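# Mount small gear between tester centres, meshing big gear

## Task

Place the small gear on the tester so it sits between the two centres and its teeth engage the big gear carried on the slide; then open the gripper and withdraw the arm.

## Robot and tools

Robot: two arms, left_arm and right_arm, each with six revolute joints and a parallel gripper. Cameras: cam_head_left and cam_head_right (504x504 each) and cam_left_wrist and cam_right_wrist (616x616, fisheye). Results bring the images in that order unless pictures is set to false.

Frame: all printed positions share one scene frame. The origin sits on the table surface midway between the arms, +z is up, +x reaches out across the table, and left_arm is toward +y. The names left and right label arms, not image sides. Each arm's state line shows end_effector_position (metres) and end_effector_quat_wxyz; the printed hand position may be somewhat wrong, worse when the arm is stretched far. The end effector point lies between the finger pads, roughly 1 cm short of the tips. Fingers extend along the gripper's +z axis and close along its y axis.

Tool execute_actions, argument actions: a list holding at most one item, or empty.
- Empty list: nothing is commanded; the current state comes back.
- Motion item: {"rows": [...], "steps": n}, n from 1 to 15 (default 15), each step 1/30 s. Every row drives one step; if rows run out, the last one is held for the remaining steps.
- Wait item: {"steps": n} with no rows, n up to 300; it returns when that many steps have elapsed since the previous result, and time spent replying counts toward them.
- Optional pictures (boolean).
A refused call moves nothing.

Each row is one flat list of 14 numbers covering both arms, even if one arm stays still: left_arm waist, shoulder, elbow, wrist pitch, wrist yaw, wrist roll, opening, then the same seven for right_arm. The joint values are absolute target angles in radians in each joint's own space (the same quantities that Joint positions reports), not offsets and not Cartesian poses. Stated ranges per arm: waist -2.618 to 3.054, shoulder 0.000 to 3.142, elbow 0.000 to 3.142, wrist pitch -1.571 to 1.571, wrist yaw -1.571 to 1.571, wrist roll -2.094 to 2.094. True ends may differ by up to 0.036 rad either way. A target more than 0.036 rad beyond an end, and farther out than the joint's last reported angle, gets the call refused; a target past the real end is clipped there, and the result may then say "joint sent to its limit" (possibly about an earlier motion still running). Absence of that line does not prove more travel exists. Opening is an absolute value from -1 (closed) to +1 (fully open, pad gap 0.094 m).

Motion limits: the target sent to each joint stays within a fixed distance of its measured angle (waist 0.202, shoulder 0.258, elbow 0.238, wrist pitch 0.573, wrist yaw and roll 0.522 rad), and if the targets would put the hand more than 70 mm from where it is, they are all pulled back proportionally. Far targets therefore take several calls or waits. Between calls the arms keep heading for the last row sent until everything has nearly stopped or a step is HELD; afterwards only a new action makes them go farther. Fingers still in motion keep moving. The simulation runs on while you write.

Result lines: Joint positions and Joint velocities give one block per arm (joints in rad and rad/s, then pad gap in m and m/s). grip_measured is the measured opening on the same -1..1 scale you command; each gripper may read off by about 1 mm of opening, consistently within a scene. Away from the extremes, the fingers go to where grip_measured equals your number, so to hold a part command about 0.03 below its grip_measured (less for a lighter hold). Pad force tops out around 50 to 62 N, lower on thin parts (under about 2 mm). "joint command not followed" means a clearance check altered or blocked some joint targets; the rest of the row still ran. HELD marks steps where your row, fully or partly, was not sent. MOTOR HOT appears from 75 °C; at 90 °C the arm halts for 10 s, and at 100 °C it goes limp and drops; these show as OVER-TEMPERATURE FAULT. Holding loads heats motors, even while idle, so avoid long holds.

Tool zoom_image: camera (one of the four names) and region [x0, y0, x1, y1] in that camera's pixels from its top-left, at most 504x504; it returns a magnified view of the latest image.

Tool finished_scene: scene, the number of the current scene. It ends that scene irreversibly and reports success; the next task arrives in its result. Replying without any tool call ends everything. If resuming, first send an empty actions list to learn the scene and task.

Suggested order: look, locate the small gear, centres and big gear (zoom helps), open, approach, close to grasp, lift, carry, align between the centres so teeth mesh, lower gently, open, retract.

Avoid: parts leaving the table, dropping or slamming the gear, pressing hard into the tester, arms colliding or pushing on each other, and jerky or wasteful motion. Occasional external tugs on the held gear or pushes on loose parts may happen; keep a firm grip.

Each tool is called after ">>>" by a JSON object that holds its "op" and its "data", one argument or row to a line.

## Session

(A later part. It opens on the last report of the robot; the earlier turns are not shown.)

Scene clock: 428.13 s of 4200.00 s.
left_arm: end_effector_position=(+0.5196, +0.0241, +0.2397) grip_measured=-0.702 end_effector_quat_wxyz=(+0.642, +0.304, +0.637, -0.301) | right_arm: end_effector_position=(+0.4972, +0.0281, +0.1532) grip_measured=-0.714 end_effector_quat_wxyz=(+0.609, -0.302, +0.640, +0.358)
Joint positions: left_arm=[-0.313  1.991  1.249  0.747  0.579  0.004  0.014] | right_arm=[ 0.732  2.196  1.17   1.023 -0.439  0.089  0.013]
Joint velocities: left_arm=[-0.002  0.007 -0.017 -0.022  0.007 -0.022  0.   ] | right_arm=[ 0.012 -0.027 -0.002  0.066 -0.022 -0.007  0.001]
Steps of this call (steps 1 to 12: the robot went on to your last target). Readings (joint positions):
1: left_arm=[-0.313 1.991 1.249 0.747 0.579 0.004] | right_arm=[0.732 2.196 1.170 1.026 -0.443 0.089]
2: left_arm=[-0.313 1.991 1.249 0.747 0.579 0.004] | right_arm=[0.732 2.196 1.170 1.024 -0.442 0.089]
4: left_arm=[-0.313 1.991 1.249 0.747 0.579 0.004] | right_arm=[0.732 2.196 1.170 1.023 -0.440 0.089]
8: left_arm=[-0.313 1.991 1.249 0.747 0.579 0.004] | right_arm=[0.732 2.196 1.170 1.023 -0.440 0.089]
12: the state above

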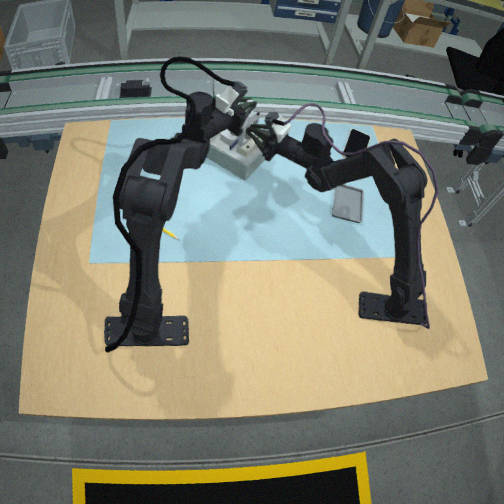

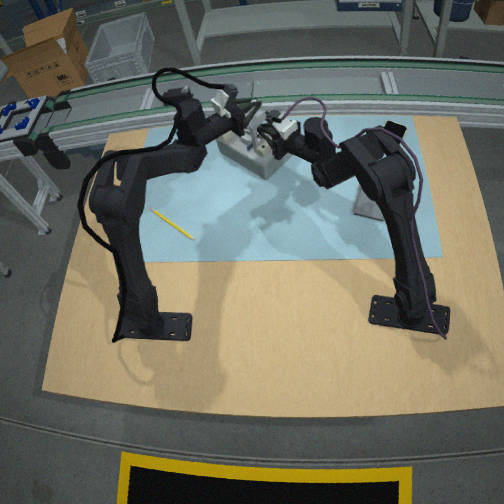

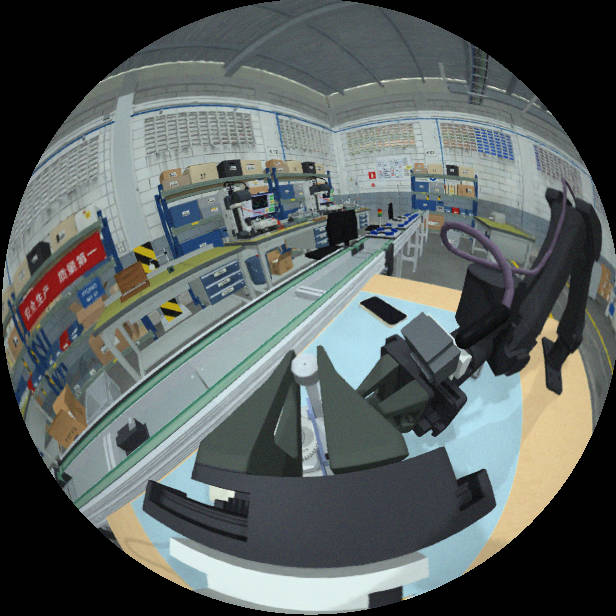

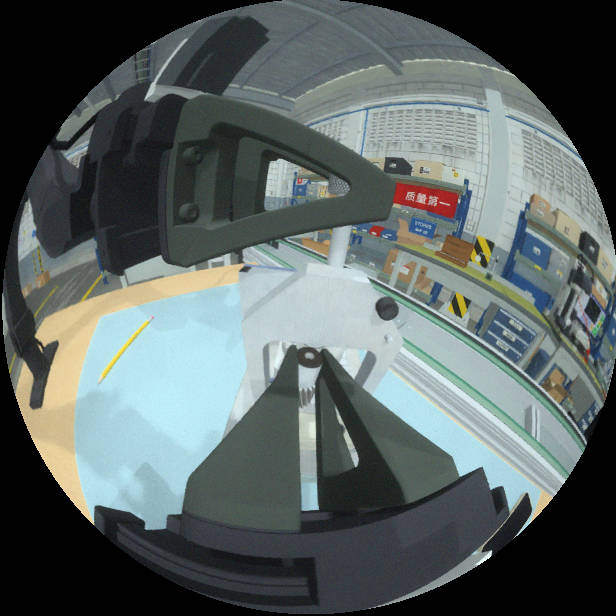

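>>> {"op": "execute_actions", "data": {
  "actions": [
    {"rows":[[-0.312,1.915,1.335,0.885,0.57,0,-0.72,0.741,2.213,1.205,1.016,-0.43,0.098,-0.75],[-0.312,1.915,1.335,0.885,0.57,0,-0.72,0.741,2.217,1.214,1.013,-0.428,0.098,-0.75],[-0.312,1.915,1.335,0.885,0.57,0,-0.72,0.742,2.222,1.223,1.009,-0.427,0.098,-0.75],[-0.312,1.915,1.335,0.885,0.57,0,-0.72,0.743,2.227,1.232,1.005,-0.427,0.098,-0.75],[-0.312,1.915,1.335,0.885,0.57,0,-0.72,0.744,2.232,1.241,1.001,-0.427,0.098,-0.75],[-0.312,1.915,1.335,0.885,0.57,0,-0.72,0.745,2.237,1.25,0.997,-0.427,0.098,-0.75],[-0.312,1.915,1.335,0.885,0.57,0,-0.72,0.746,2.242,1.259,0.993,-0.427,0.098,-0.75],[-0.312,1.915,1.335,0.885,0.57,0,-0.72,0.747,2.248,1.269,0.988,-0.427,0.098,-0.75]],"steps":15}
  ],
  "pictures": false
}}

>>> {"op": "execute_actions", "data": {
  "actions": [
    {"steps":12}
  ]
}}

>>> {"op": "zoom_image", "data": {
  "camera": "cam_right_wrist",
  "region": [220, 200, 420, 420]
}}

>>> {"op": "zoom_image", "data": {
  "camera": "cam_left_wrist",
  "region": [260, 380, 370, 490]
}}

>>> {"op": "zoom_image", "data": {
  "camera": "cam_head_left",
  "region": [220, 100, 290, 170]
}}

Scene clock: 445.17 s of 4200.00 s.
left_arm: end_effector_position=(+0.5196, +0.0242, +0.2404) grip_measured=-0.702 end_effector_quat_wxyz=(+0.642, +0.304, +0.636, -0.300) | right_arm: end_effector_position=(+0.5068, +0.0357, +0.1544) grip_measured=-0.714 end_effector_quat_wxyz=(+0.609, -0.303, +0.638, +0.360)
Joint positions: left_arm=[-0.313  1.989  1.249  0.747  0.578  0.004  0.014] | right_arm=[ 0.734  2.231  1.234  0.998 -0.443  0.092  0.013]
Joint velocities: left_arm=[ 0.002 -0.012  0.007  0.022  0.022 -0.007 -0.001] | right_arm=[ 0.007 -0.017 -0.007 -0.037  0.007  0.022  0.001]
Steps of this call (steps 1 to 15: the robot went on to your last target; steps 16 to 90: nothing new was sent; then 13.53 s passed at rest; steps 91 to 105: all 15 steps of this action). Readings (joint positions):
91: left_arm=[-0.313 1.991 1.249 0.747 0.579 0.004] | right_arm=[0.732 2.196 1.170 1.023 -0.439 0.089]
92: left_arm=[-0.313 1.991 1.249 0.747 0.579 0.004] | right_arm=[0.732 2.197 1.172 1.021 -0.438 0.089]
94: left_arm=[-0.313 1.991 1.249 0.747 0.579 0.004] | right_arm=[0.732 2.204 1.188 1.016 -0.438 0.089]
98: left_arm=[-0.313 1.989 1.249 0.747 0.578 0.004] | right_arm=[0.732 2.223 1.224 1.001 -0.437 0.089]
105: the state above

Scene clock: 445.57 s of 4200.00 s.
left_arm: end_effector_position=(+0.5196, +0.0242, +0.2404) grip_measured=-0.702 end_effector_quat_wxyz=(+0.642, +0.304, +0.636, -0.300) | right_arm: end_effector_position=(+0.5068, +0.0357, +0.1544) grip_measured=-0.714 end_effector_quat_wxyz=(+0.609, -0.303, +0.638, +0.360)
Joint positions: left_arm=[-0.313  1.989  1.249  0.747  0.578  0.004  0.014] | right_arm=[ 0.734  2.231  1.234  0.998 -0.443  0.092  0.013]
Joint velocities: left_arm=[ 0.017  0.007 -0.012 -0.051 -0.066 -0.051  0.001] | right_arm=[-0.007 -0.012 -0.002 -0.007 -0.007  0.037 -0.001]
Steps of this call (steps 1 to 12: the robot went on to your last target). Readings (joint positions):
1: left_arm=[-0.313 1.989 1.249 0.747 0.578 0.004] | right_arm=[0.734 2.231 1.234 0.998 -0.443 0.092]
2: left_arm=[-0.313 1.989 1.249 0.747 0.578 0.004] | right_arm=[0.734 2.231 1.234 0.998 -0.443 0.092]
4: left_arm=[-0.313 1.989 1.249 0.747 0.578 0.004] | right_arm=[0.734 2.231 1.234 0.998 -0.443 0.092]
8: left_arm=[-0.313 1.989 1.249 0.747 0.578 0.004] | right_arm=[0.734 2.231 1.234 0.998 -0.443 0.092]
12: the state above

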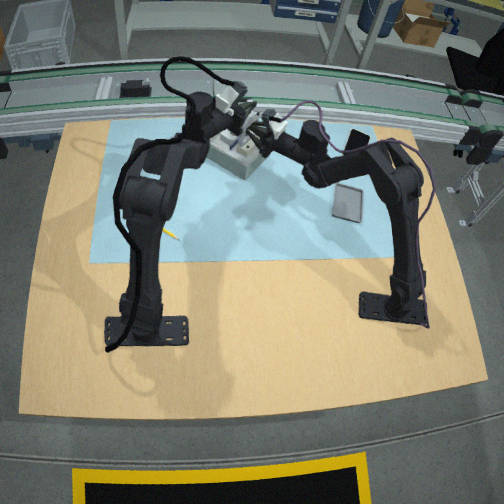

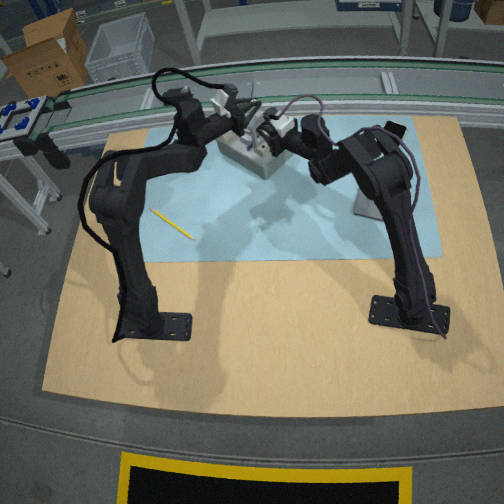

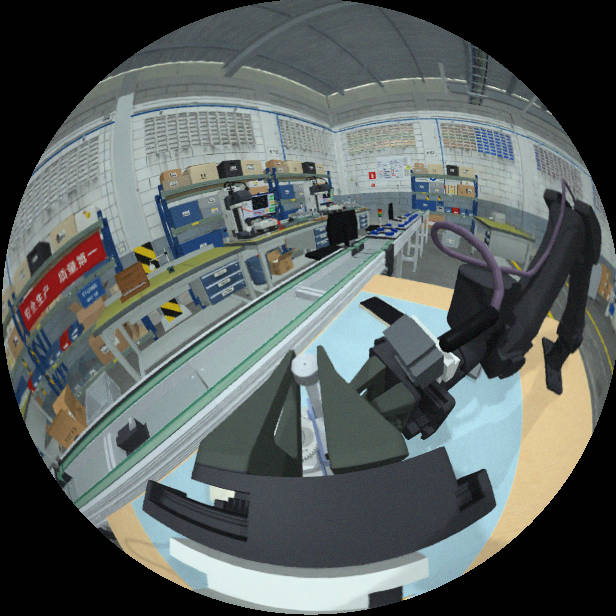

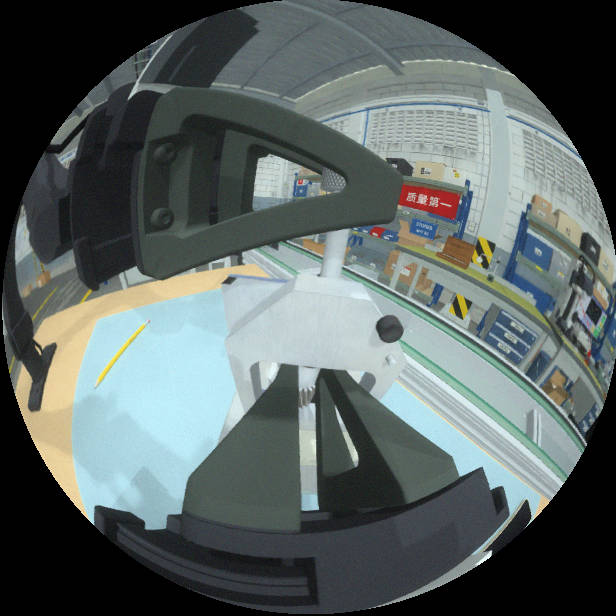

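Region (220, 200, 420, 420) of cam_right_wrist's 616x616 image, scaled by 2.291, with more detail than that image has; it fills the left 458 columns of this view, and the rest is white.

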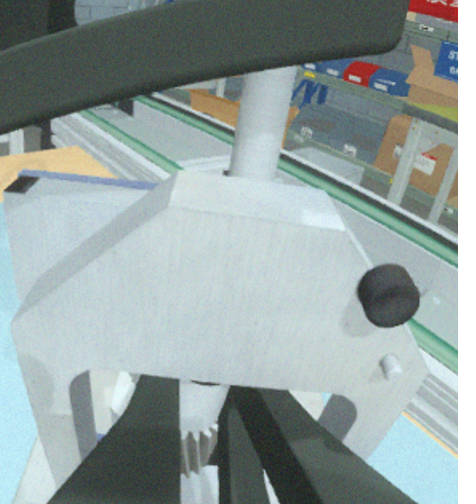

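Region (260, 380, 370, 490) of cam_left_wrist's 616x616 image, scaled by 4.582, with more detail than that image has.

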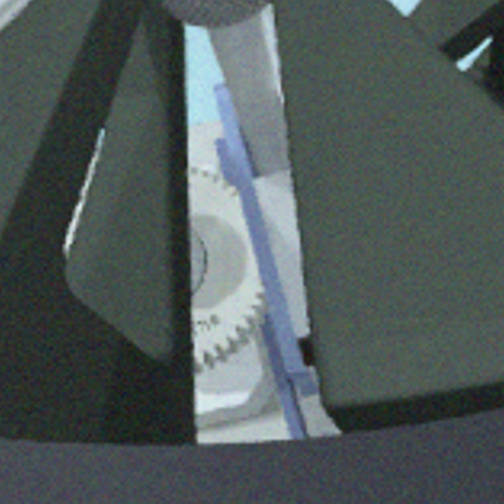

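Region (220, 100, 290, 170) of cam_head_left's 504x504 image, scaled by 7.200, with more detail than that image has.

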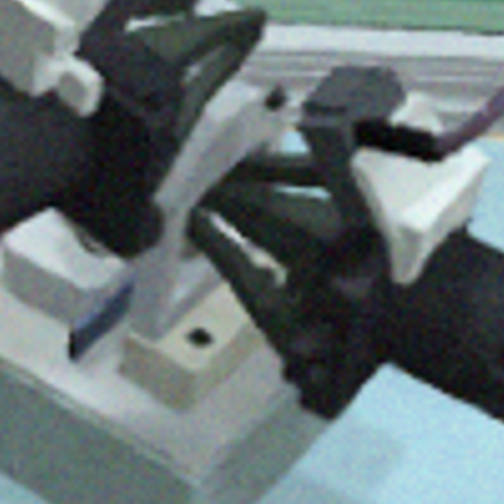

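>>> {"op": "execute_actions", "data": {
  "actions": [
    {"rows":[[-0.312,1.91,1.34,0.89,0.57,0,-0.72,0.725,2.225,1.22,1.005,-0.44,0.09,-0.75],[-0.312,1.905,1.345,0.9,0.57,0,-0.72,0.72,2.215,1.21,1.015,-0.44,0.09,-0.75],[-0.312,1.9,1.35,0.905,0.57,0,-0.72,0.716,2.208,1.2,1.022,-0.44,0.09,-0.75],[-0.312,1.895,1.355,0.91,0.57,0,-0.72,0.712,2.203,1.19,1.03,-0.44,0.09,-0.75],[-0.312,1.895,1.355,0.91,0.57,0,-0.72,0.709,2.198,1.18,1.036,-0.44,0.09,-0.75],[-0.312,1.895,1.355,0.91,0.57,0,-0.72,0.707,2.194,1.172,1.04,-0.44,0.09,-0.75]],"steps":15}
  ],
  "pictures": false
}}

>>> {"op": "execute_actions", "data": {
  "actions": [
    {"steps":10}
  ]
}}

>>> {"op": "zoom_image", "data": {
  "camera": "cam_right_wrist",
  "region": [220, 200, 420, 420]
}}

Scene clock: 456.27 s of 4200.00 s.
left_arm: end_effector_position=(+0.5196, +0.0242, +0.2403) grip_measured=-0.702 end_effector_quat_wxyz=(+0.642, +0.304, +0.636, -0.300) | right_arm: end_effector_position=(+0.5050, +0.0242, +0.1519) grip_measured=-0.714 end_effector_quat_wxyz=(+0.615, -0.299, +0.637, +0.356)
Joint positions: left_arm=[-0.313  1.989  1.249  0.747  0.578  0.004  0.014] | right_arm=[ 0.719  2.22   1.188  1.042 -0.444  0.091  0.013]
Joint velocities: left_arm=[-0.027 -0.007 -0.007  0.007  0.037 -0.022  0.   ] | right_arm=[ 0.002 -0.032 -0.007  0.022 -0.066  0.066 -0.   ]
Steps of this call (steps 1 to 15: the robot went on to your last target; steps 16 to 90: nothing new was sent; then 7.20 s passed at rest; steps 91 to 105: all 15 steps of this action). Readings (joint positions):
91: left_arm=[-0.313 1.989 1.249 0.747 0.578 0.004] | right_arm=[0.734 2.231 1.233 0.999 -0.443 0.092]
92: left_arm=[-0.313 1.989 1.249 0.747 0.578 0.004] | right_arm=[0.734 2.231 1.230 1.002 -0.443 0.092]
94: left_arm=[-0.313 1.989 1.249 0.747 0.578 0.004] | right_arm=[0.732 2.231 1.221 1.015 -0.443 0.092]
98: left_arm=[-0.313 1.989 1.249 0.747 0.578 0.004] | right_arm=[0.722 2.220 1.192 1.037 -0.444 0.091]
105: the state above

Scene clock: 456.60 s of 4200.00 s.
left_arm: end_effector_position=(+0.5196, +0.0242, +0.2403) grip_measured=-0.702 end_effector_quat_wxyz=(+0.642, +0.304, +0.636, -0.300) | right_arm: end_effector_position=(+0.5050, +0.0242, +0.1519) grip_measured=-0.714 end_effector_quat_wxyz=(+0.615, -0.299, +0.637, +0.356)
Joint positions: left_arm=[-0.313  1.989  1.249  0.747  0.578  0.004  0.014] | right_arm=[ 0.719  2.22   1.188  1.042 -0.444  0.091  0.013]
Joint velocities: left_arm=[-0.022 -0.012 -0.012 -0.022 -0.007 -0.037  0.   ] | right_arm=[-0.007 -0.027  0.002 -0.051 -0.022 -0.007 -0.001]
Steps of this call (steps 1 to 10: the robot went on to your last target). Readings (joint positions):
1: left_arm=[-0.313 1.989 1.249 0.747 0.578 0.004] | right_arm=[0.719 2.220 1.188 1.042 -0.444 0.091]
2: left_arm=[-0.313 1.989 1.249 0.747 0.578 0.004] | right_arm=[0.719 2.220 1.188 1.042 -0.444 0.091]
4: left_arm=[-0.313 1.989 1.249 0.747 0.578 0.004] | right_arm=[0.719 2.220 1.188 1.042 -0.444 0.091]
8: left_arm=[-0.313 1.989 1.249 0.747 0.578 0.004] | right_arm=[0.719 2.220 1.188 1.042 -0.444 0.091]
10: the state above

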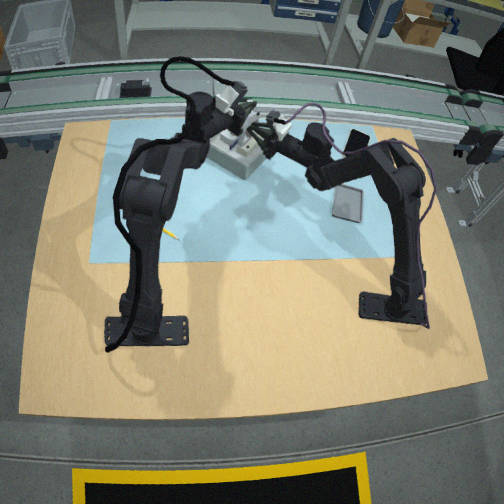

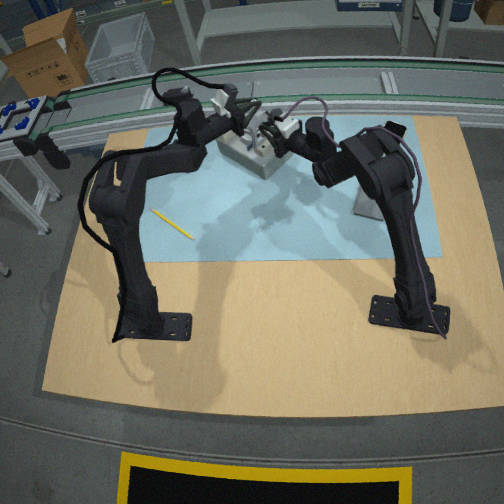

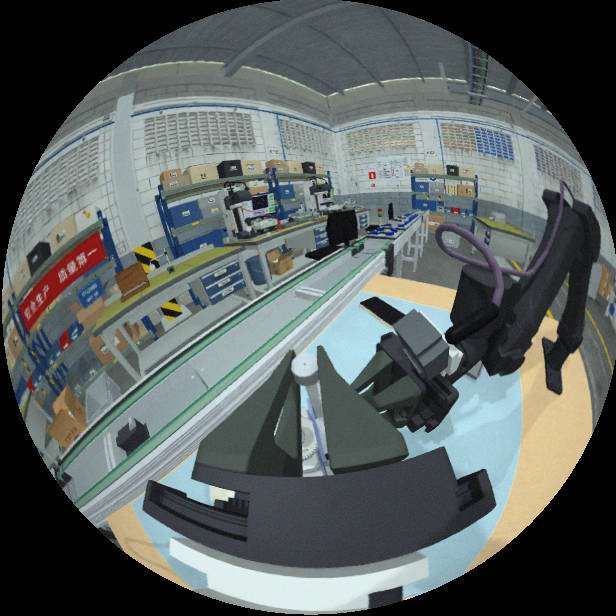

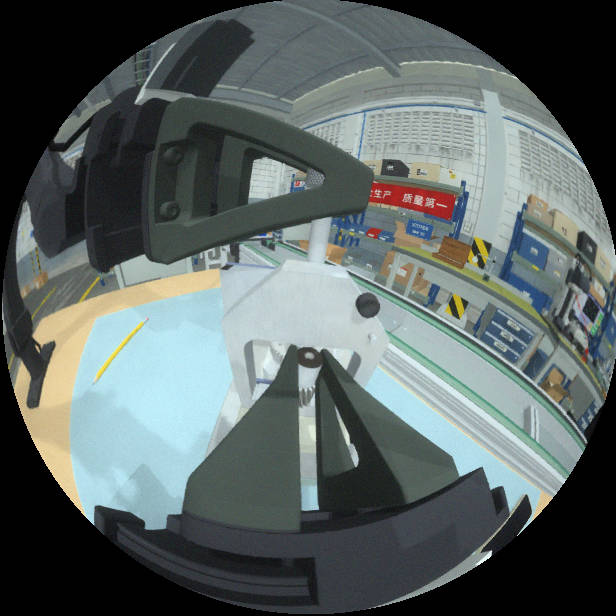

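Region (220, 200, 420, 420) of cam_right_wrist's 616x616 image, scaled by 2.291, with more detail than that image has; it fills the left 458 columns of this view, and the rest is white.

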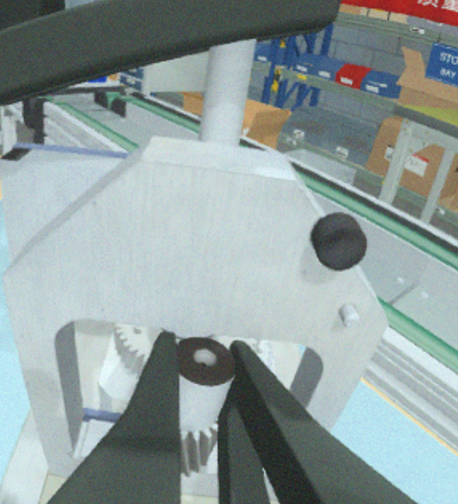

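>>> {"op": "execute_actions", "data": {
  "actions": [
    {"rows":[[-0.312,1.915,1.335,0.885,0.57,0,-0.72,0.72,2.185,1.19,1.035,-0.44,0.09,-0.75],[-0.312,1.915,1.335,0.885,0.57,0,-0.72,0.72,2.178,1.19,1.03,-0.44,0.09,-0.75],[-0.312,1.915,1.335,0.885,0.57,0,-0.72,0.72,2.172,1.19,1.025,-0.44,0.09,-0.75],[-0.312,1.915,1.335,0.885,0.57,0,-0.72,0.72,2.172,1.19,1.02,-0.44,0.09,-0.75],[-0.312,1.915,1.335,0.885,0.57,0,-0.72,0.73,2.172,1.19,1.012,-0.44,0.09,-0.75],[-0.312,1.915,1.335,0.885,0.57,0,-0.72,0.735,2.172,1.19,1.003,-0.44,0.09,-0.75]],"steps":15}
  ],
  "pictures": false
}}

>>> {"op": "execute_actions", "data": {
  "actions": [
    {"steps":10}
  ],
  "pictures": false
}}

Scene clock: 480.00 s of 4200.00 s.
left_arm: end_effector_position=(+0.5196, +0.0242, +0.2403) grip_measured=-0.702 end_effector_quat_wxyz=(+0.642, +0.304, +0.636, -0.300) | right_arm: end_effector_position=(+0.5045, +0.0239, +0.1538) grip_measured=-0.714 end_effector_quat_wxyz=(+0.609, -0.299, +0.643, +0.356)
Joint positions: left_arm=[-0.313  1.989  1.249  0.747  0.578  0.004  0.014] | right_arm=[ 0.719  2.204  1.188  1.01  -0.444  0.091  0.013]
Joint velocities: left_arm=[-0.002 -0.002 -0.012  0.037 -0.037 -0.022 -0.001] | right_arm=[-0.007 -0.017  0.007 -0.037 -0.022  0.051 -0.   ]
Steps of this call (steps 1 to 15: the robot went on to your last target; steps 16 to 90: nothing new was sent; then 19.90 s passed at rest; steps 91 to 105: all 15 steps of this action). Readings (joint positions):
91: left_arm=[-0.313 1.989 1.249 0.747 0.578 0.004] | right_arm=[0.719 2.220 1.188 1.042 -0.444 0.091]
92: left_arm=[-0.313 1.989 1.249 0.747 0.578 0.004] | right_arm=[0.719 2.218 1.188 1.042 -0.444 0.091]
94: left_arm=[-0.313 1.989 1.249 0.747 0.578 0.004] | right_arm=[0.719 2.214 1.188 1.034 -0.444 0.091]
98: left_arm=[-0.313 1.989 1.249 0.747 0.578 0.004] | right_arm=[0.719 2.205 1.188 1.021 -0.444 0.091]
105: the state above

Scene clock: 480.33 s of 4200.00 s.
left_arm: end_effector_position=(+0.5196, +0.0242, +0.2403) grip_measured=-0.702 end_effector_quat_wxyz=(+0.642, +0.304, +0.636, -0.300) | right_arm: end_effector_position=(+0.5045, +0.0239, +0.1532) grip_measured=-0.714 end_effector_quat_wxyz=(+0.608, -0.299, +0.644, +0.356)
Joint positions: left_arm=[-0.313  1.989  1.249  0.747  0.578  0.004  0.014] | right_arm=[ 0.719  2.204  1.188  1.008 -0.444  0.091  0.013]
Joint velocities: left_arm=[ 0.032 -0.027 -0.012 -0.081 -0.007 -0.007  0.001] | right_arm=[ 0.007 -0.027 -0.012 -0.037 -0.022 -0.11   0.002]
Steps of this call (steps 1 to 10: the robot went on to your last target). Readings (joint positions):
1: left_arm=[-0.313 1.989 1.249 0.747 0.578 0.004] | right_arm=[0.719 2.204 1.188 1.010 -0.444 0.091]
2: left_arm=[-0.313 1.989 1.249 0.747 0.578 0.004] | right_arm=[0.719 2.204 1.188 1.009 -0.444 0.091]
4: left_arm=[-0.313 1.989 1.249 0.747 0.578 0.004] | right_arm=[0.719 2.204 1.188 1.008 -0.444 0.091]
8: left_arm=[-0.313 1.989 1.249 0.747 0.578 0.004] | right_arm=[0.719 2.204 1.188 1.008 -0.444 0.091]
10: the state above

>>> {"op": "execute_actions", "data": {
  "actions": [
    {"rows":[[-0.312,1.915,1.335,0.885,0.57,0,-0.72,0.725,2.19,1.19,0.995,-0.44,0.09,-0.75],[-0.312,1.915,1.335,0.885,0.57,0,-0.72,0.725,2.19,1.19,0.988,-0.44,0.09,-0.75],[-0.312,1.915,1.335,0.885,0.57,0,-0.72,0.725,2.19,1.19,0.98,-0.44,0.09,-0.75],[-0.312,1.915,1.335,0.885,0.57,0,-0.72,0.725,2.19,1.19,0.972,-0.44,0.09,-0.75],[-0.312,1.915,1.335,0.885,0.57,0,-0.72,0.725,2.19,1.19,0.964,-0.44,0.09,-0.75],[-0.312,1.915,1.335,0.885,0.57,0,-0.72,0.725,2.19,1.19,0.955,-0.44,0.09,-0.75]],"steps":15}
  ],
  "pictures": false
}}

>>> {"op": "execute_actions", "data": {
  "actions": [
    {"steps":10}
  ]
}}

>>> {"op": "zoom_image", "data": {
  "camera": "cam_right_wrist",
  "region": [230, 290, 390, 450]
}}

Scene clock: 488.63 s of 4200.00 s.
left_arm: end_effector_position=(+0.5196, +0.0242, +0.2403) grip_measured=-0.702 end_effector_quat_wxyz=(+0.642, +0.304, +0.636, -0.300) | right_arm: end_effector_position=(+0.5045, +0.0239, +0.1516) grip_measured=-0.714 end_effector_quat_wxyz=(+0.606, -0.299, +0.646, +0.355)
Joint positions: left_arm=[-0.313  1.989  1.249  0.747  0.578  0.004  0.014] | right_arm=[ 0.719  2.204  1.188  1.001 -0.444  0.091  0.013]
Joint velocities: left_arm=[ 0.007  0.012 -0.007 -0.007 -0.051 -0.022  0.   ] | right_arm=[-0.012 -0.007  0.002  0.007  0.037  0.037  0.001]
Steps of this call (steps 1 to 15: the robot went on to your last target; steps 16 to 90: nothing new was sent; then 4.80 s passed at rest; steps 91 to 105: all 15 steps of this action). Readings (joint positions):
91: left_arm=[-0.313 1.989 1.249 0.747 0.578 0.004] | right_arm=[0.719 2.204 1.188 1.007 -0.444 0.091]
92: left_arm=[-0.313 1.989 1.249 0.747 0.578 0.004] | right_arm=[0.719 2.204 1.188 1.005 -0.444 0.091]
94: left_arm=[-0.313 1.989 1.249 0.747 0.578 0.004] | right_arm=[0.719 2.204 1.188 1.002 -0.444 0.091]
98: left_arm=[-0.313 1.989 1.249 0.747 0.578 0.004] | right_arm=[0.719 2.204 1.188 1.001 -0.444 0.091]
105: the state above

Scene clock: 488.97 s of 4200.00 s.
left_arm: end_effector_position=(+0.5196, +0.0242, +0.2403) grip_measured=-0.702 end_effector_quat_wxyz=(+0.642, +0.304, +0.636, -0.300) | right_arm: end_effector_position=(+0.5045, +0.0239, +0.1516) grip_measured=-0.714 end_effector_quat_wxyz=(+0.606, -0.299, +0.646, +0.355)
Joint positions: left_arm=[-0.313  1.989  1.249  0.747  0.578  0.004  0.014] | right_arm=[ 0.719  2.204  1.188  1.001 -0.444  0.091  0.013]
Joint velocities: left_arm=[ 0.007 -0.002 -0.007 -0.007  0.037 -0.037 -0.001] | right_arm=[ 0.002  0.002 -0.002  0.022  0.066 -0.037 -0.   ]
Steps of this call (steps 1 to 10: the robot went on to your last target). Readings (joint positions):
1: left_arm=[-0.313 1.989 1.249 0.747 0.578 0.004] | right_arm=[0.719 2.204 1.188 1.001 -0.444 0.091]
2: left_arm=[-0.313 1.989 1.249 0.747 0.578 0.004] | right_arm=[0.719 2.204 1.188 1.001 -0.444 0.091]
4: left_arm=[-0.313 1.989 1.249 0.747 0.578 0.004] | right_arm=[0.719 2.204 1.188 1.001 -0.444 0.091]
8: left_arm=[-0.313 1.989 1.249 0.747 0.578 0.004] | right_arm=[0.719 2.204 1.188 1.001 -0.444 0.091]
10: the state above

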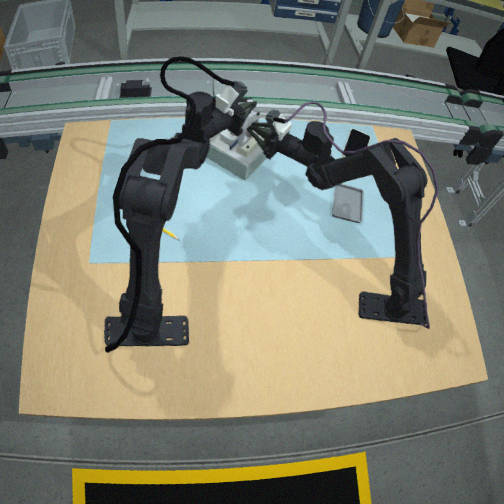

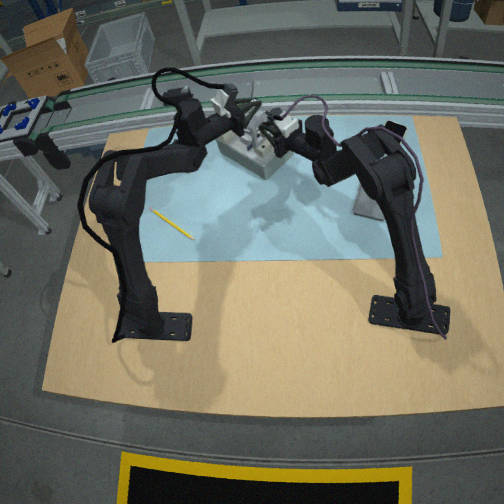

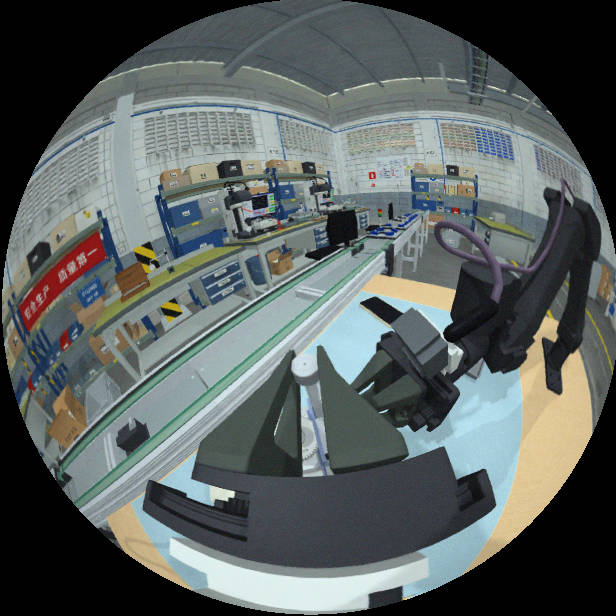

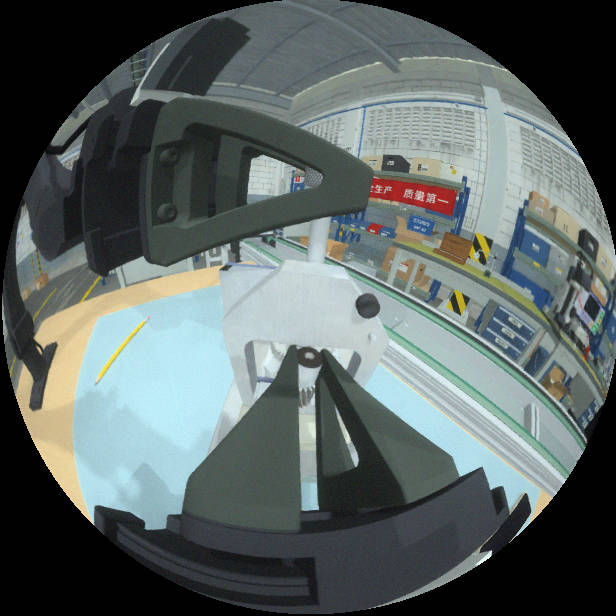

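Region (230, 290, 390, 450) of cam_right_wrist's 616x616 image, scaled by 3.150, with more detail than that image has.

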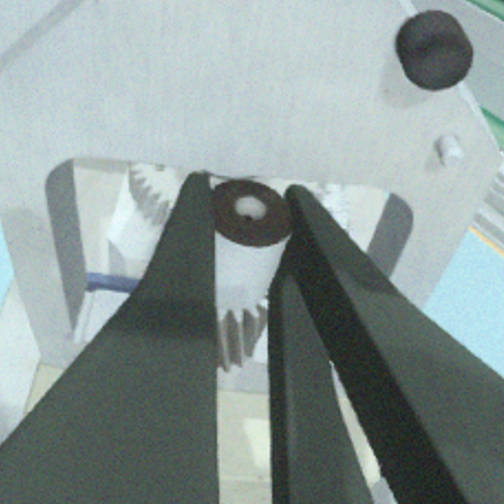

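>>> {"op": "execute_actions", "data": {
  "actions": [
    {"rows":[[-0.312,1.915,1.335,0.885,0.57,0,-0.72,0.725,2.2,1.21,1.01,-0.44,0.09,-0.75],[-0.312,1.915,1.335,0.885,0.57,0,-0.72,0.725,2.2,1.22,1.01,-0.44,0.09,-0.75],[-0.312,1.915,1.335,0.885,0.57,0,-0.72,0.73,2.2,1.228,1.01,-0.44,0.09,-0.75],[-0.312,1.915,1.335,0.885,0.57,0,-0.72,0.735,2.2,1.235,1.005,-0.44,0.09,-0.75],[-0.312,1.915,1.335,0.885,0.57,0,-0.72,0.74,2.2,1.24,1.0,-0.44,0.09,-0.75],[-0.312,1.915,1.335,0.885,0.57,0,-0.72,0.742,2.2,1.24,0.99,-0.44,0.09,-0.75]],"steps":15}
  ],
  "pictures": false
}}

>>> {"op": "execute_actions", "data": {
  "actions": [
    {"steps":8}
  ],
  "pictures": false
}}

Scene clock: 500.27 s of 4200.00 s.
left_arm: end_effector_position=(+0.5196, +0.0242, +0.2402) grip_measured=-0.702 end_effector_quat_wxyz=(+0.642, +0.304, +0.637, -0.300) | right_arm: end_effector_position=(+0.5037, +0.0313, +0.1568) grip_measured=-0.714 end_effector_quat_wxyz=(+0.606, -0.302, +0.643, +0.359)
Joint positions: left_arm=[-0.313  1.989  1.249  0.746  0.578  0.004  0.014] | right_arm=[ 0.73   2.204  1.21   0.984 -0.443  0.091  0.013]
Joint velocities: left_arm=[ 0.007  0.002 -0.012 -0.022  0.007  0.022 -0.   ] | right_arm=[-0.007 -0.002  0.017  0.007 -0.007 -0.037  0.   ]
Steps of this call (steps 1 to 15: the robot went on to your last target; steps 16 to 90: nothing new was sent; then 7.80 s passed at rest; steps 91 to 105: all 15 steps of this action). Readings (joint positions):
91: left_arm=[-0.313 1.989 1.249 0.747 0.578 0.004] | right_arm=[0.719 2.204 1.188 1.003 -0.444 0.091]
92: left_arm=[-0.313 1.989 1.249 0.747 0.578 0.004] | right_arm=[0.719 2.204 1.188 1.004 -0.444 0.091]
94: left_arm=[-0.313 1.989 1.249 0.747 0.578 0.004] | right_arm=[0.719 2.204 1.194 1.002 -0.444 0.091]
98: left_arm=[-0.313 1.989 1.249 0.746 0.578 0.004] | right_arm=[0.724 2.204 1.208 0.989 -0.443 0.091]
105: the state above

Scene clock: 500.53 s of 4200.00 s.
left_arm: end_effector_position=(+0.5196, +0.0242, +0.2402) grip_measured=-0.702 end_effector_quat_wxyz=(+0.642, +0.304, +0.637, -0.300) | right_arm: end_effector_position=(+0.5037, +0.0313, +0.1567) grip_measured=-0.714 end_effector_quat_wxyz=(+0.606, -0.302, +0.643, +0.359)
Joint positions: left_arm=[-0.313  1.989  1.249  0.746  0.578  0.004  0.014] | right_arm=[ 0.73   2.204  1.21   0.984 -0.443  0.091  0.013]
Joint velocities: left_arm=[-0.007  0.002 -0.022 -0.051  0.007  0.037 -0.001] | right_arm=[ 0.012 -0.022  0.002 -0.051  0.051 -0.022 -0.   ]
Steps of this call (steps 1 to 8: the robot went on to your last target). Readings (joint positions):
1: left_arm=[-0.313 1.989 1.249 0.746 0.578 0.004] | right_arm=[0.730 2.204 1.210 0.984 -0.443 0.091]
2: left_arm=[-0.313 1.989 1.249 0.746 0.578 0.004] | right_arm=[0.730 2.204 1.210 0.984 -0.443 0.091]
4: left_arm=[-0.313 1.989 1.249 0.746 0.578 0.004] | right_arm=[0.730 2.204 1.210 0.984 -0.443 0.091]
8: the state above

>>> {"op": "execute_actions", "data": {
  "actions": [
    {"rows":[[-0.312,1.915,1.335,0.885,0.57,0,-0.72,0.735,2.2,1.24,1.03,-0.44,0.09,-0.75]],"steps":15}
  ],
  "pictures": false
}}

Scene clock: 504.47 s of 4200.00 s.
left_arm: end_effector_position=(+0.5196, +0.0242, +0.2402) grip_measured=-0.702 end_effector_quat_wxyz=(+0.642, +0.304, +0.637, -0.300) | right_arm: end_effector_position=(+0.5037, +0.0313, +0.1572) grip_measured=-0.714 end_effector_quat_wxyz=(+0.607, -0.302, +0.642, +0.359)
Joint positions: left_arm=[-0.313  1.989  1.249  0.746  0.578  0.004  0.014] | right_arm=[ 0.73   2.204  1.21   0.986 -0.443  0.091  0.013]
Joint velocities: left_arm=[-0.002 -0.012  0.007 -0.037 -0.066 -0.051 -0.002] | right_arm=[-0.002  0.002 -0.007 -0.11   0.007  0.022 -0.001]
Steps of this call (steps 1 to 15: the robot went on to your last target; steps 16 to 90: nothing new was sent; then 0.43 s passed at rest; steps 91 to 105: all 15 steps of this action). Readings (joint positions):
91: left_arm=[-0.313 1.989 1.249 0.746 0.578 0.004] | right_arm=[0.730 2.204 1.210 0.985 -0.443 0.091]
92: left_arm=[-0.313 1.989 1.249 0.746 0.578 0.004] | right_arm=[0.730 2.204 1.210 0.986 -0.443 0.091]
94: left_arm=[-0.313 1.989 1.249 0.746 0.578 0.004] | right_arm=[0.730 2.204 1.210 0.986 -0.443 0.091]
98: left_arm=[-0.313 1.989 1.249 0.746 0.578 0.004] | right_arm=[0.730 2.204 1.210 0.986 -0.443 0.091]
105: the state above

>>> {"op": "execute_actions", "data": {
  "actions": [
    {"rows":[[-0.312,1.915,1.335,0.885,0.57,0,-0.72,0.72,2.175,1.195,0.985,-0.45,0.09,-0.75],[-0.312,1.915,1.335,0.885,0.57,0,-0.72,0.716,2.168,1.18,0.995,-0.455,0.09,-0.75],[-0.312,1.915,1.335,0.885,0.57,0,-0.72,0.712,2.16,1.165,1.005,-0.46,0.09,-0.75],[-0.312,1.92,1.33,0.88,0.57,0,-0.72,0.708,2.152,1.15,1.015,-0.465,0.09,-0.75],[-0.312,1.93,1.32,0.87,0.57,0,-0.72,0.704,2.144,1.135,1.025,-0.47,0.09,-0.75],[-0.312,1.94,1.31,0.86,0.57,0,-0.72,0.7,2.136,1.12,1.035,-0.475,0.09,-0.75],[-0.312,1.95,1.3,0.85,0.57,0,-0.72,0.695,2.126,1.1,1.045,-0.48,0.09,-0.75],[-0.312,1.96,1.29,0.84,0.57,0,-0.72,0.69,2.115,1.08,1.055,-0.485,0.09,-0.75],[-0.312,1.97,1.28,0.83,0.57,0,-0.72,0.684,2.103,1.06,1.065,-0.49,0.09,-0.75],[-0.312,1.98,1.27,0.82,0.57,0,-0.72,0.678,2.09,1.035,1.078,-0.495,0.09,-0.75],[-0.312,1.99,1.26,0.81,0.57,0,-0.72,0.67,2.075,1.01,1.09,-0.5,0.09,-0.75],[-0.312,2.0,1.25,0.8,0.57,0,-0.72,0.66,2.055,0.98,1.1,-0.51,0.09,-0.75],[-0.312,2.01,1.24,0.79,0.57,0,-0.72,0.65,2.03,0.94,1.11,-0.52,0.09,-0.75],[-0.312,2.015,1.23,0.785,0.57,0,-0.72,0.63,2.0,0.9,1.12,-0.53,0.09,-0.75],[-0.312,2.015,1.225,0.785,0.57,0,-0.72,0.6,1.95,0.84,1.12,-0.53,0.09,-0.75]],"steps":15}
  ],
  "pictures": false
}}

>>> {"op": "execute_actions", "data": {
  "actions": [
    {"rows":[[-0.312,2.015,1.225,0.785,0.57,0,-0.72,0.6,1.95,0.84,1.12,-0.53,0.09,-0.75],[-0.312,2.015,1.225,0.785,0.57,0,-0.72,0.58,1.9,0.82,1.1,-0.5,0.09,-0.75],[-0.312,2.015,1.225,0.785,0.57,0,-0.72,0.55,1.85,0.82,1.05,-0.45,0.09,-0.75],[-0.312,2.015,1.225,0.785,0.57,0,-0.72,0.52,1.8,0.83,0.98,-0.4,0.08,-0.75],[-0.312,2.015,1.225,0.785,0.57,0,-0.72,0.49,1.75,0.85,0.9,-0.35,0.06,-0.75],[-0.312,2.015,1.225,0.785,0.57,0,-0.72,0.46,1.7,0.88,0.8,-0.3,0.04,-0.75],[-0.312,2.015,1.225,0.785,0.57,0,-0.72,0.44,1.65,0.92,0.7,-0.25,0.02,-0.75],[-0.312,2.015,1.225,0.785,0.57,0,-0.72,0.42,1.62,0.96,0.6,-0.2,0,-0.75],[-0.312,2.015,1.225,0.785,0.57,0,-0.72,0.42,1.6,1.0,0.5,-0.15,0,-0.75],[-0.312,2.015,1.225,0.785,0.57,0,-0.72,0.42,1.6,1.05,0.4,-0.1,0,-0.75],[-0.312,2.015,1.225,0.785,0.57,0,-0.72,0.42,1.6,1.1,0.3,-0.05,0,-0.75],[-0.312,2.015,1.225,0.785,0.57,0,-0.72,0.42,1.62,1.15,0.2,0,0,-0.75],[-0.312,2.015,1.225,0.785,0.57,0,-0.72,0.42,1.65,1.2,0.1,0,0,-0.75],[-0.312,2.015,1.225,0.785,0.57,0,-0.72,0.42,1.7,1.25,0,0,0,-0.75],[-0.312,2.015,1.225,0.785,0.57,0,-0.72,0.42,1.75,1.32,-1.0,0.005,0,-0.75]],"steps":15}
  ],
  "pictures": false
}}

>>> {"op": "execute_actions", "data": {
  "actions": [
    {"steps":40}
  ],
  "pictures": false
}}

Scene clock: 542.17 s of 4200.00 s.
left_arm: end_effector_position=(+0.5197, +0.0239, +0.2266) grip_measured=-0.702 end_effector_quat_wxyz=(+0.633, +0.304, +0.644, -0.303) | right_arm: end_effector_position=(+0.4696, -0.0249, +0.1447) grip_measured=-0.714 end_effector_quat_wxyz=(+0.592, -0.295, +0.662, +0.353)
Joint positions: left_arm=[-0.311  2.008  1.238  0.753  0.584  0.004  0.014] | right_arm=[ 0.655  2.051  0.928  1.065 -0.499  0.091  0.013]
Joint velocities: left_arm=[-0.002  0.007 -0.051  0.154  0.037  0.037  0.   ] | right_arm=[-0.447 -0.916 -1.306  0.051 -0.3    0.007 -0.   ]
Steps of this call (steps 1 to 15: the robot went on to your last target; steps 16 to 90: nothing new was sent; then 34.20 s passed at rest; steps 91 to 105: all 15 steps of this action). Readings (joint positions):
91: left_arm=[-0.313 1.989 1.249 0.746 0.578 0.004] | right_arm=[0.730 2.204 1.209 0.985 -0.443 0.091]
92: left_arm=[-0.313 1.989 1.249 0.746 0.578 0.004] | right_arm=[0.730 2.203 1.206 0.986 -0.443 0.091]
94: left_arm=[-0.313 1.989 1.249 0.746 0.578 0.004] | right_arm=[0.729 2.196 1.186 0.989 -0.447 0.091]
98: left_arm=[-0.313 1.989 1.249 0.746 0.578 0.004] | right_arm=[0.714 2.163 1.123 1.015 -0.462 0.091]
105: the state above

Scene clock: 542.67 s of 4200.00 s.
left_arm: end_effector_position=(+0.5198, +0.0241, +0.2267) grip_measured=-0.702 end_effector_quat_wxyz=(+0.635, +0.304, +0.642, -0.302) | right_arm: end_effector_position=(+0.5513, -0.2007, +0.3111) grip_measured=-0.714 end_effector_quat_wxyz=(+0.661, -0.106, +0.733, +0.116)
Joint positions: left_arm=[-0.311  2.01   1.236  0.762  0.583  0.004  0.014] | right_arm=[ 0.418  1.649  1.225  0.325 -0.099  0.02   0.013]
Joint velocities: left_arm=[ 0.017  0.012 -0.007 -0.066 -0.007 -0.022 -0.001] | right_arm=[ 0.007  0.291  1.712 -2.381  0.593 -0.11  -0.001]
Steps of this call (steps 1 to 15: all 15 steps of this action). Readings (joint positions):
1: left_arm=[-0.311 2.008 1.237 0.756 0.583 0.004] | right_arm=[0.639 2.022 0.888 1.069 -0.507 0.091]
2: left_arm=[-0.311 2.008 1.237 0.758 0.583 0.004] | right_arm=[0.622 1.994 0.856 1.069 -0.508 0.091]
4: left_arm=[-0.311 2.009 1.236 0.760 0.583 0.004] | right_arm=[0.582 1.927 0.821 1.034 -0.489 0.090]
8: left_arm=[-0.311 2.009 1.236 0.761 0.583 0.004] | right_arm=[0.484 1.768 0.854 0.873 -0.388 0.064]
15: the state above

Scene clock: 544.00 s of 4200.00 s.
left_arm: end_effector_position=(+0.5198, +0.0241, +0.2267) grip_measured=-0.702 end_effector_quat_wxyz=(+0.635, +0.304, +0.642, -0.302) | right_arm: end_effector_position=(+0.3724, -0.2584, +0.0813) grip_measured=-0.714 end_effector_quat_wxyz=(+0.069, -0.105, +0.992, +0.008)
Joint positions: left_arm=[-0.311  2.01   1.236  0.762  0.583  0.004  0.014] | right_arm=[ 0.418  1.749  1.305 -0.987 -0.001  0.008  0.013]
Joint velocities: left_arm=[-0.022 -0.007 -0.007  0.066  0.051 -0.007  0.001] | right_arm=[ 0.002  0.002 -0.007 -0.007  0.007 -0.022  0.   ]
Steps of this call (steps 1 to 40: the robot went on to your last target). Readings (joint positions):
1: left_arm=[-0.311 2.010 1.236 0.762 0.583 0.004] | right_arm=[0.418 1.659 1.270 0.262 -0.084 0.019]
2: left_arm=[-0.311 2.010 1.236 0.762 0.583 0.004] | right_arm=[0.418 1.665 1.292 0.210 -0.073 0.018]
4: left_arm=[-0.311 2.010 1.236 0.762 0.583 0.004] | right_arm=[0.418 1.671 1.305 0.103 -0.057 0.016]
8: left_arm=[-0.311 2.010 1.236 0.762 0.583 0.004] | right_arm=[0.418 1.702 1.305 -0.156 -0.035 0.014]
40: the state above

>>> {"op": "execute_actions", "data": {
  "actions": []
}}

Scene clock: 566.50 s of 4200.00 s.
left_arm: end_effector_position=(+0.5198, +0.0241, +0.2267) grip_measured=-0.702 end_effector_quat_wxyz=(+0.635, +0.304, +0.642, -0.302) | right_arm: end_effector_position=(+0.3723, -0.2584, +0.0812) grip_measured=-0.714 end_effector_quat_wxyz=(+0.069, -0.105, +0.992, +0.008)
Joint positions: left_arm=[-0.311  2.01   1.236  0.762  0.583  0.004  0.014] | right_arm=[ 0.418  1.749  1.305 -0.988 -0.001  0.008  0.013]
Joint velocities: left_arm=[ 0.012 -0.017 -0.002  0.022 -0.051  0.022  0.001] | right_arm=[ 0.002 -0.007  0.012 -0.007 -0.11   0.022 -0.001]
Steps of this call (steps 1 to 15: the robot went on to your last target; steps 16 to 90: nothing new was sent; then 19.50 s passed at rest). Readings (joint positions):
1: left_arm=[-0.311 2.010 1.236 0.762 0.583 0.004] | right_arm=[0.418 1.749 1.305 -0.988 -0.001 0.008]
2: left_arm=[-0.311 2.010 1.236 0.762 0.583 0.004] | right_arm=[0.418 1.749 1.305 -0.988 -0.001 0.008]
4: left_arm=[-0.311 2.010 1.236 0.762 0.583 0.004] | right_arm=[0.418 1.749 1.305 -0.988 -0.001 0.008]
8: left_arm=[-0.311 2.010 1.236 0.762 0.583 0.004] | right_arm=[0.418 1.749 1.305 -0.988 -0.001 0.008]
90: the state above
All arms were judged still, so your last target was given up. Only a new action makes them travel on or press farther. Fingers that are still opening or closing keep moving.

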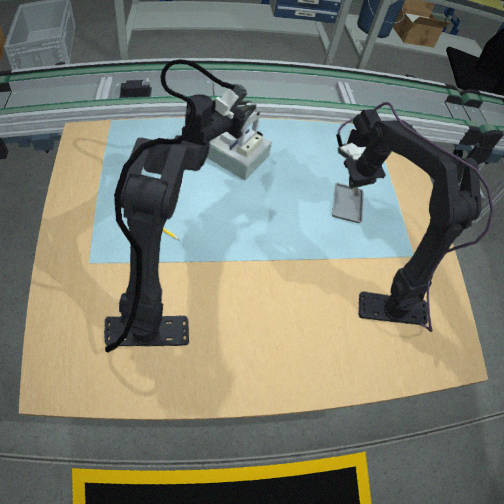

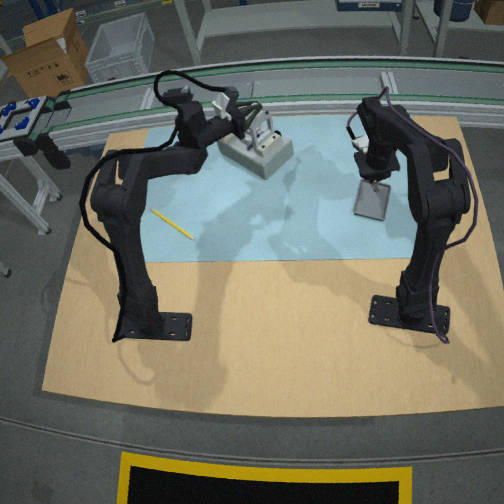

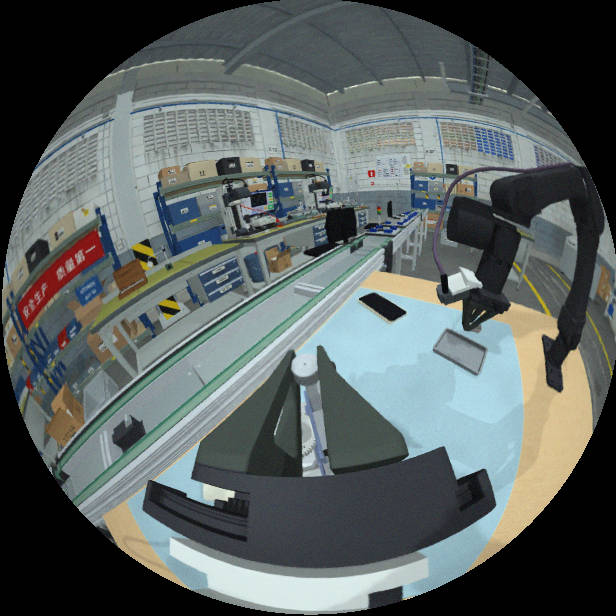

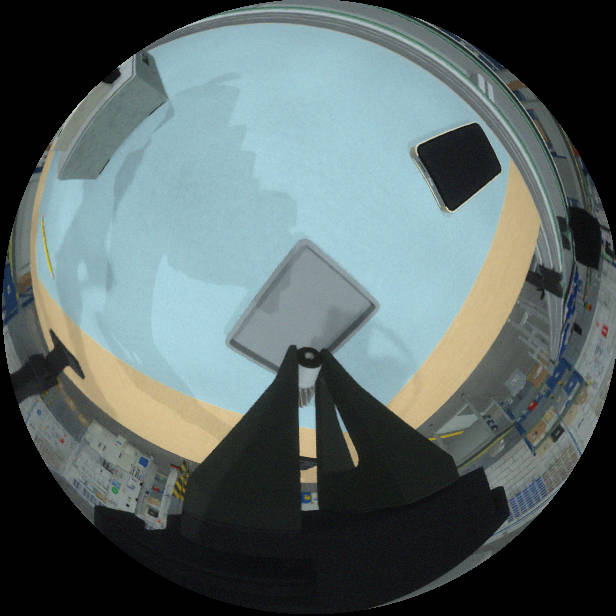

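>>> {"op": "execute_actions", "data": {
  "actions": [
    {"rows":[[-0.312,2.015,1.225,0.785,0.57,0,-0.72,0.42,1.79,1.33,-1.0,0.005,0,-0.75],[-0.312,2.015,1.225,0.785,0.57,0,-0.72,0.42,1.82,1.335,-1.0,0.005,0,-0.75],[-0.312,2.015,1.225,0.785,0.57,0,-0.72,0.42,1.85,1.34,-1.0,0.005,0,-0.75],[-0.312,2.015,1.225,0.785,0.57,0,-0.72,0.42,1.88,1.345,-1.0,0.005,0,-0.75],[-0.312,2.015,1.225,0.785,0.57,0,-0.72,0.42,1.91,1.345,-1.0,0.005,0,-0.75]],"steps":15}
  ]
}}

Scene clock: 585.30 s of 4200.00 s.
left_arm: end_effector_position=(+0.5198, +0.0241, +0.2267) grip_measured=-0.702 end_effector_quat_wxyz=(+0.635, +0.304, +0.642, -0.302) | right_arm: end_effector_position=(+0.3689, -0.2593, +0.0319) grip_measured=-0.714 end_effector_quat_wxyz=(-0.006, -0.105, +0.994, -0.001)
Joint positions: left_arm=[-0.311  2.01   1.236  0.762  0.583  0.004  0.014] | right_arm=[ 0.418  1.921  1.331 -0.992 -0.     0.008  0.013]
Joint velocities: left_arm=[ 0.012  0.017 -0.017 -0.007  0.007 -0.022 -0.001] | right_arm=[ 0.007  0.002  0.002 -0.11  -0.007 -0.007 -0.001]
Steps of this call (steps 1 to 90: nothing new was sent; then 15.30 s passed at rest; steps 91 to 105: all 15 steps of this action). Readings (joint positions):
91: left_arm=[-0.311 2.010 1.236 0.762 0.583 0.004] | right_arm=[0.418 1.751 1.305 -0.989 -0.000 0.008]
92: left_arm=[-0.311 2.010 1.236 0.762 0.583 0.004] | right_arm=[0.418 1.758 1.308 -0.990 -0.000 0.008]
94: left_arm=[-0.311 2.010 1.236 0.762 0.583 0.004] | right_arm=[0.418 1.794 1.322 -0.992 -0.000 0.008]
98: left_arm=[-0.311 2.010 1.236 0.762 0.583 0.004] | right_arm=[0.418 1.895 1.331 -0.990 -0.000 0.008]
105: the state above

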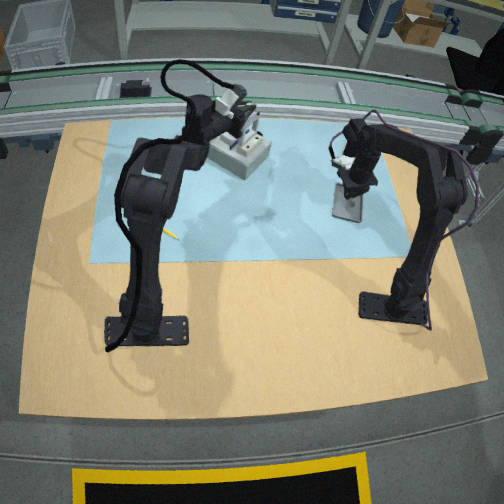

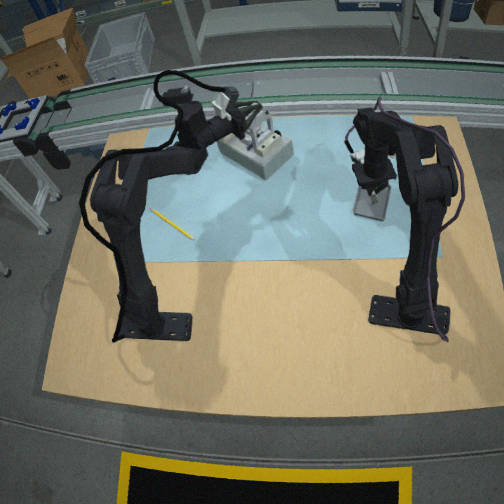

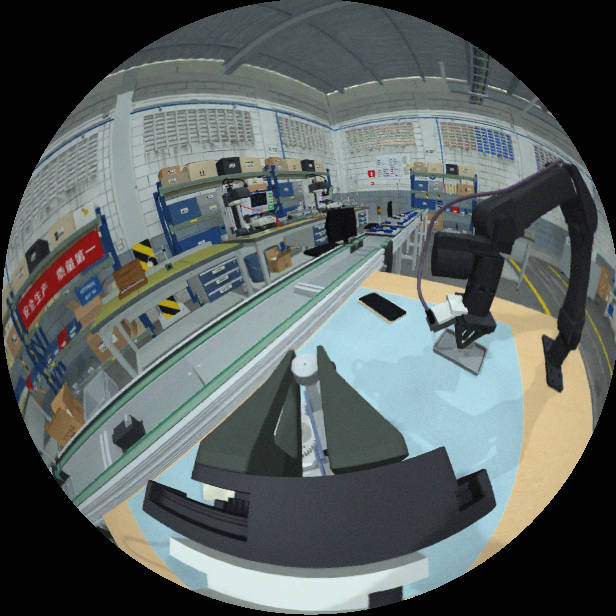

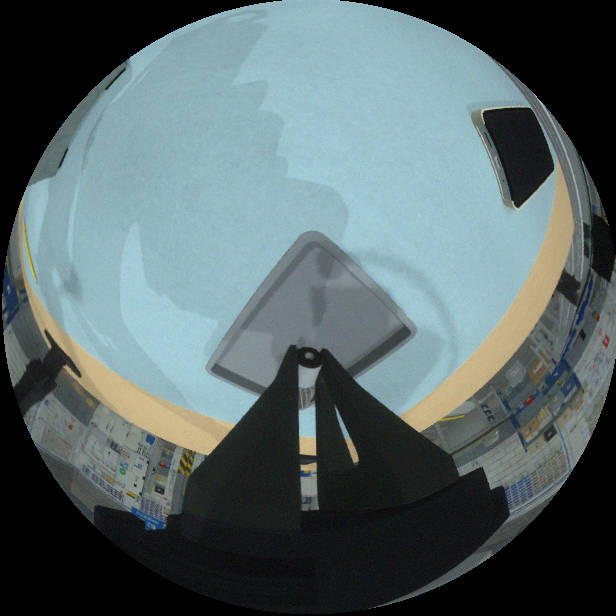

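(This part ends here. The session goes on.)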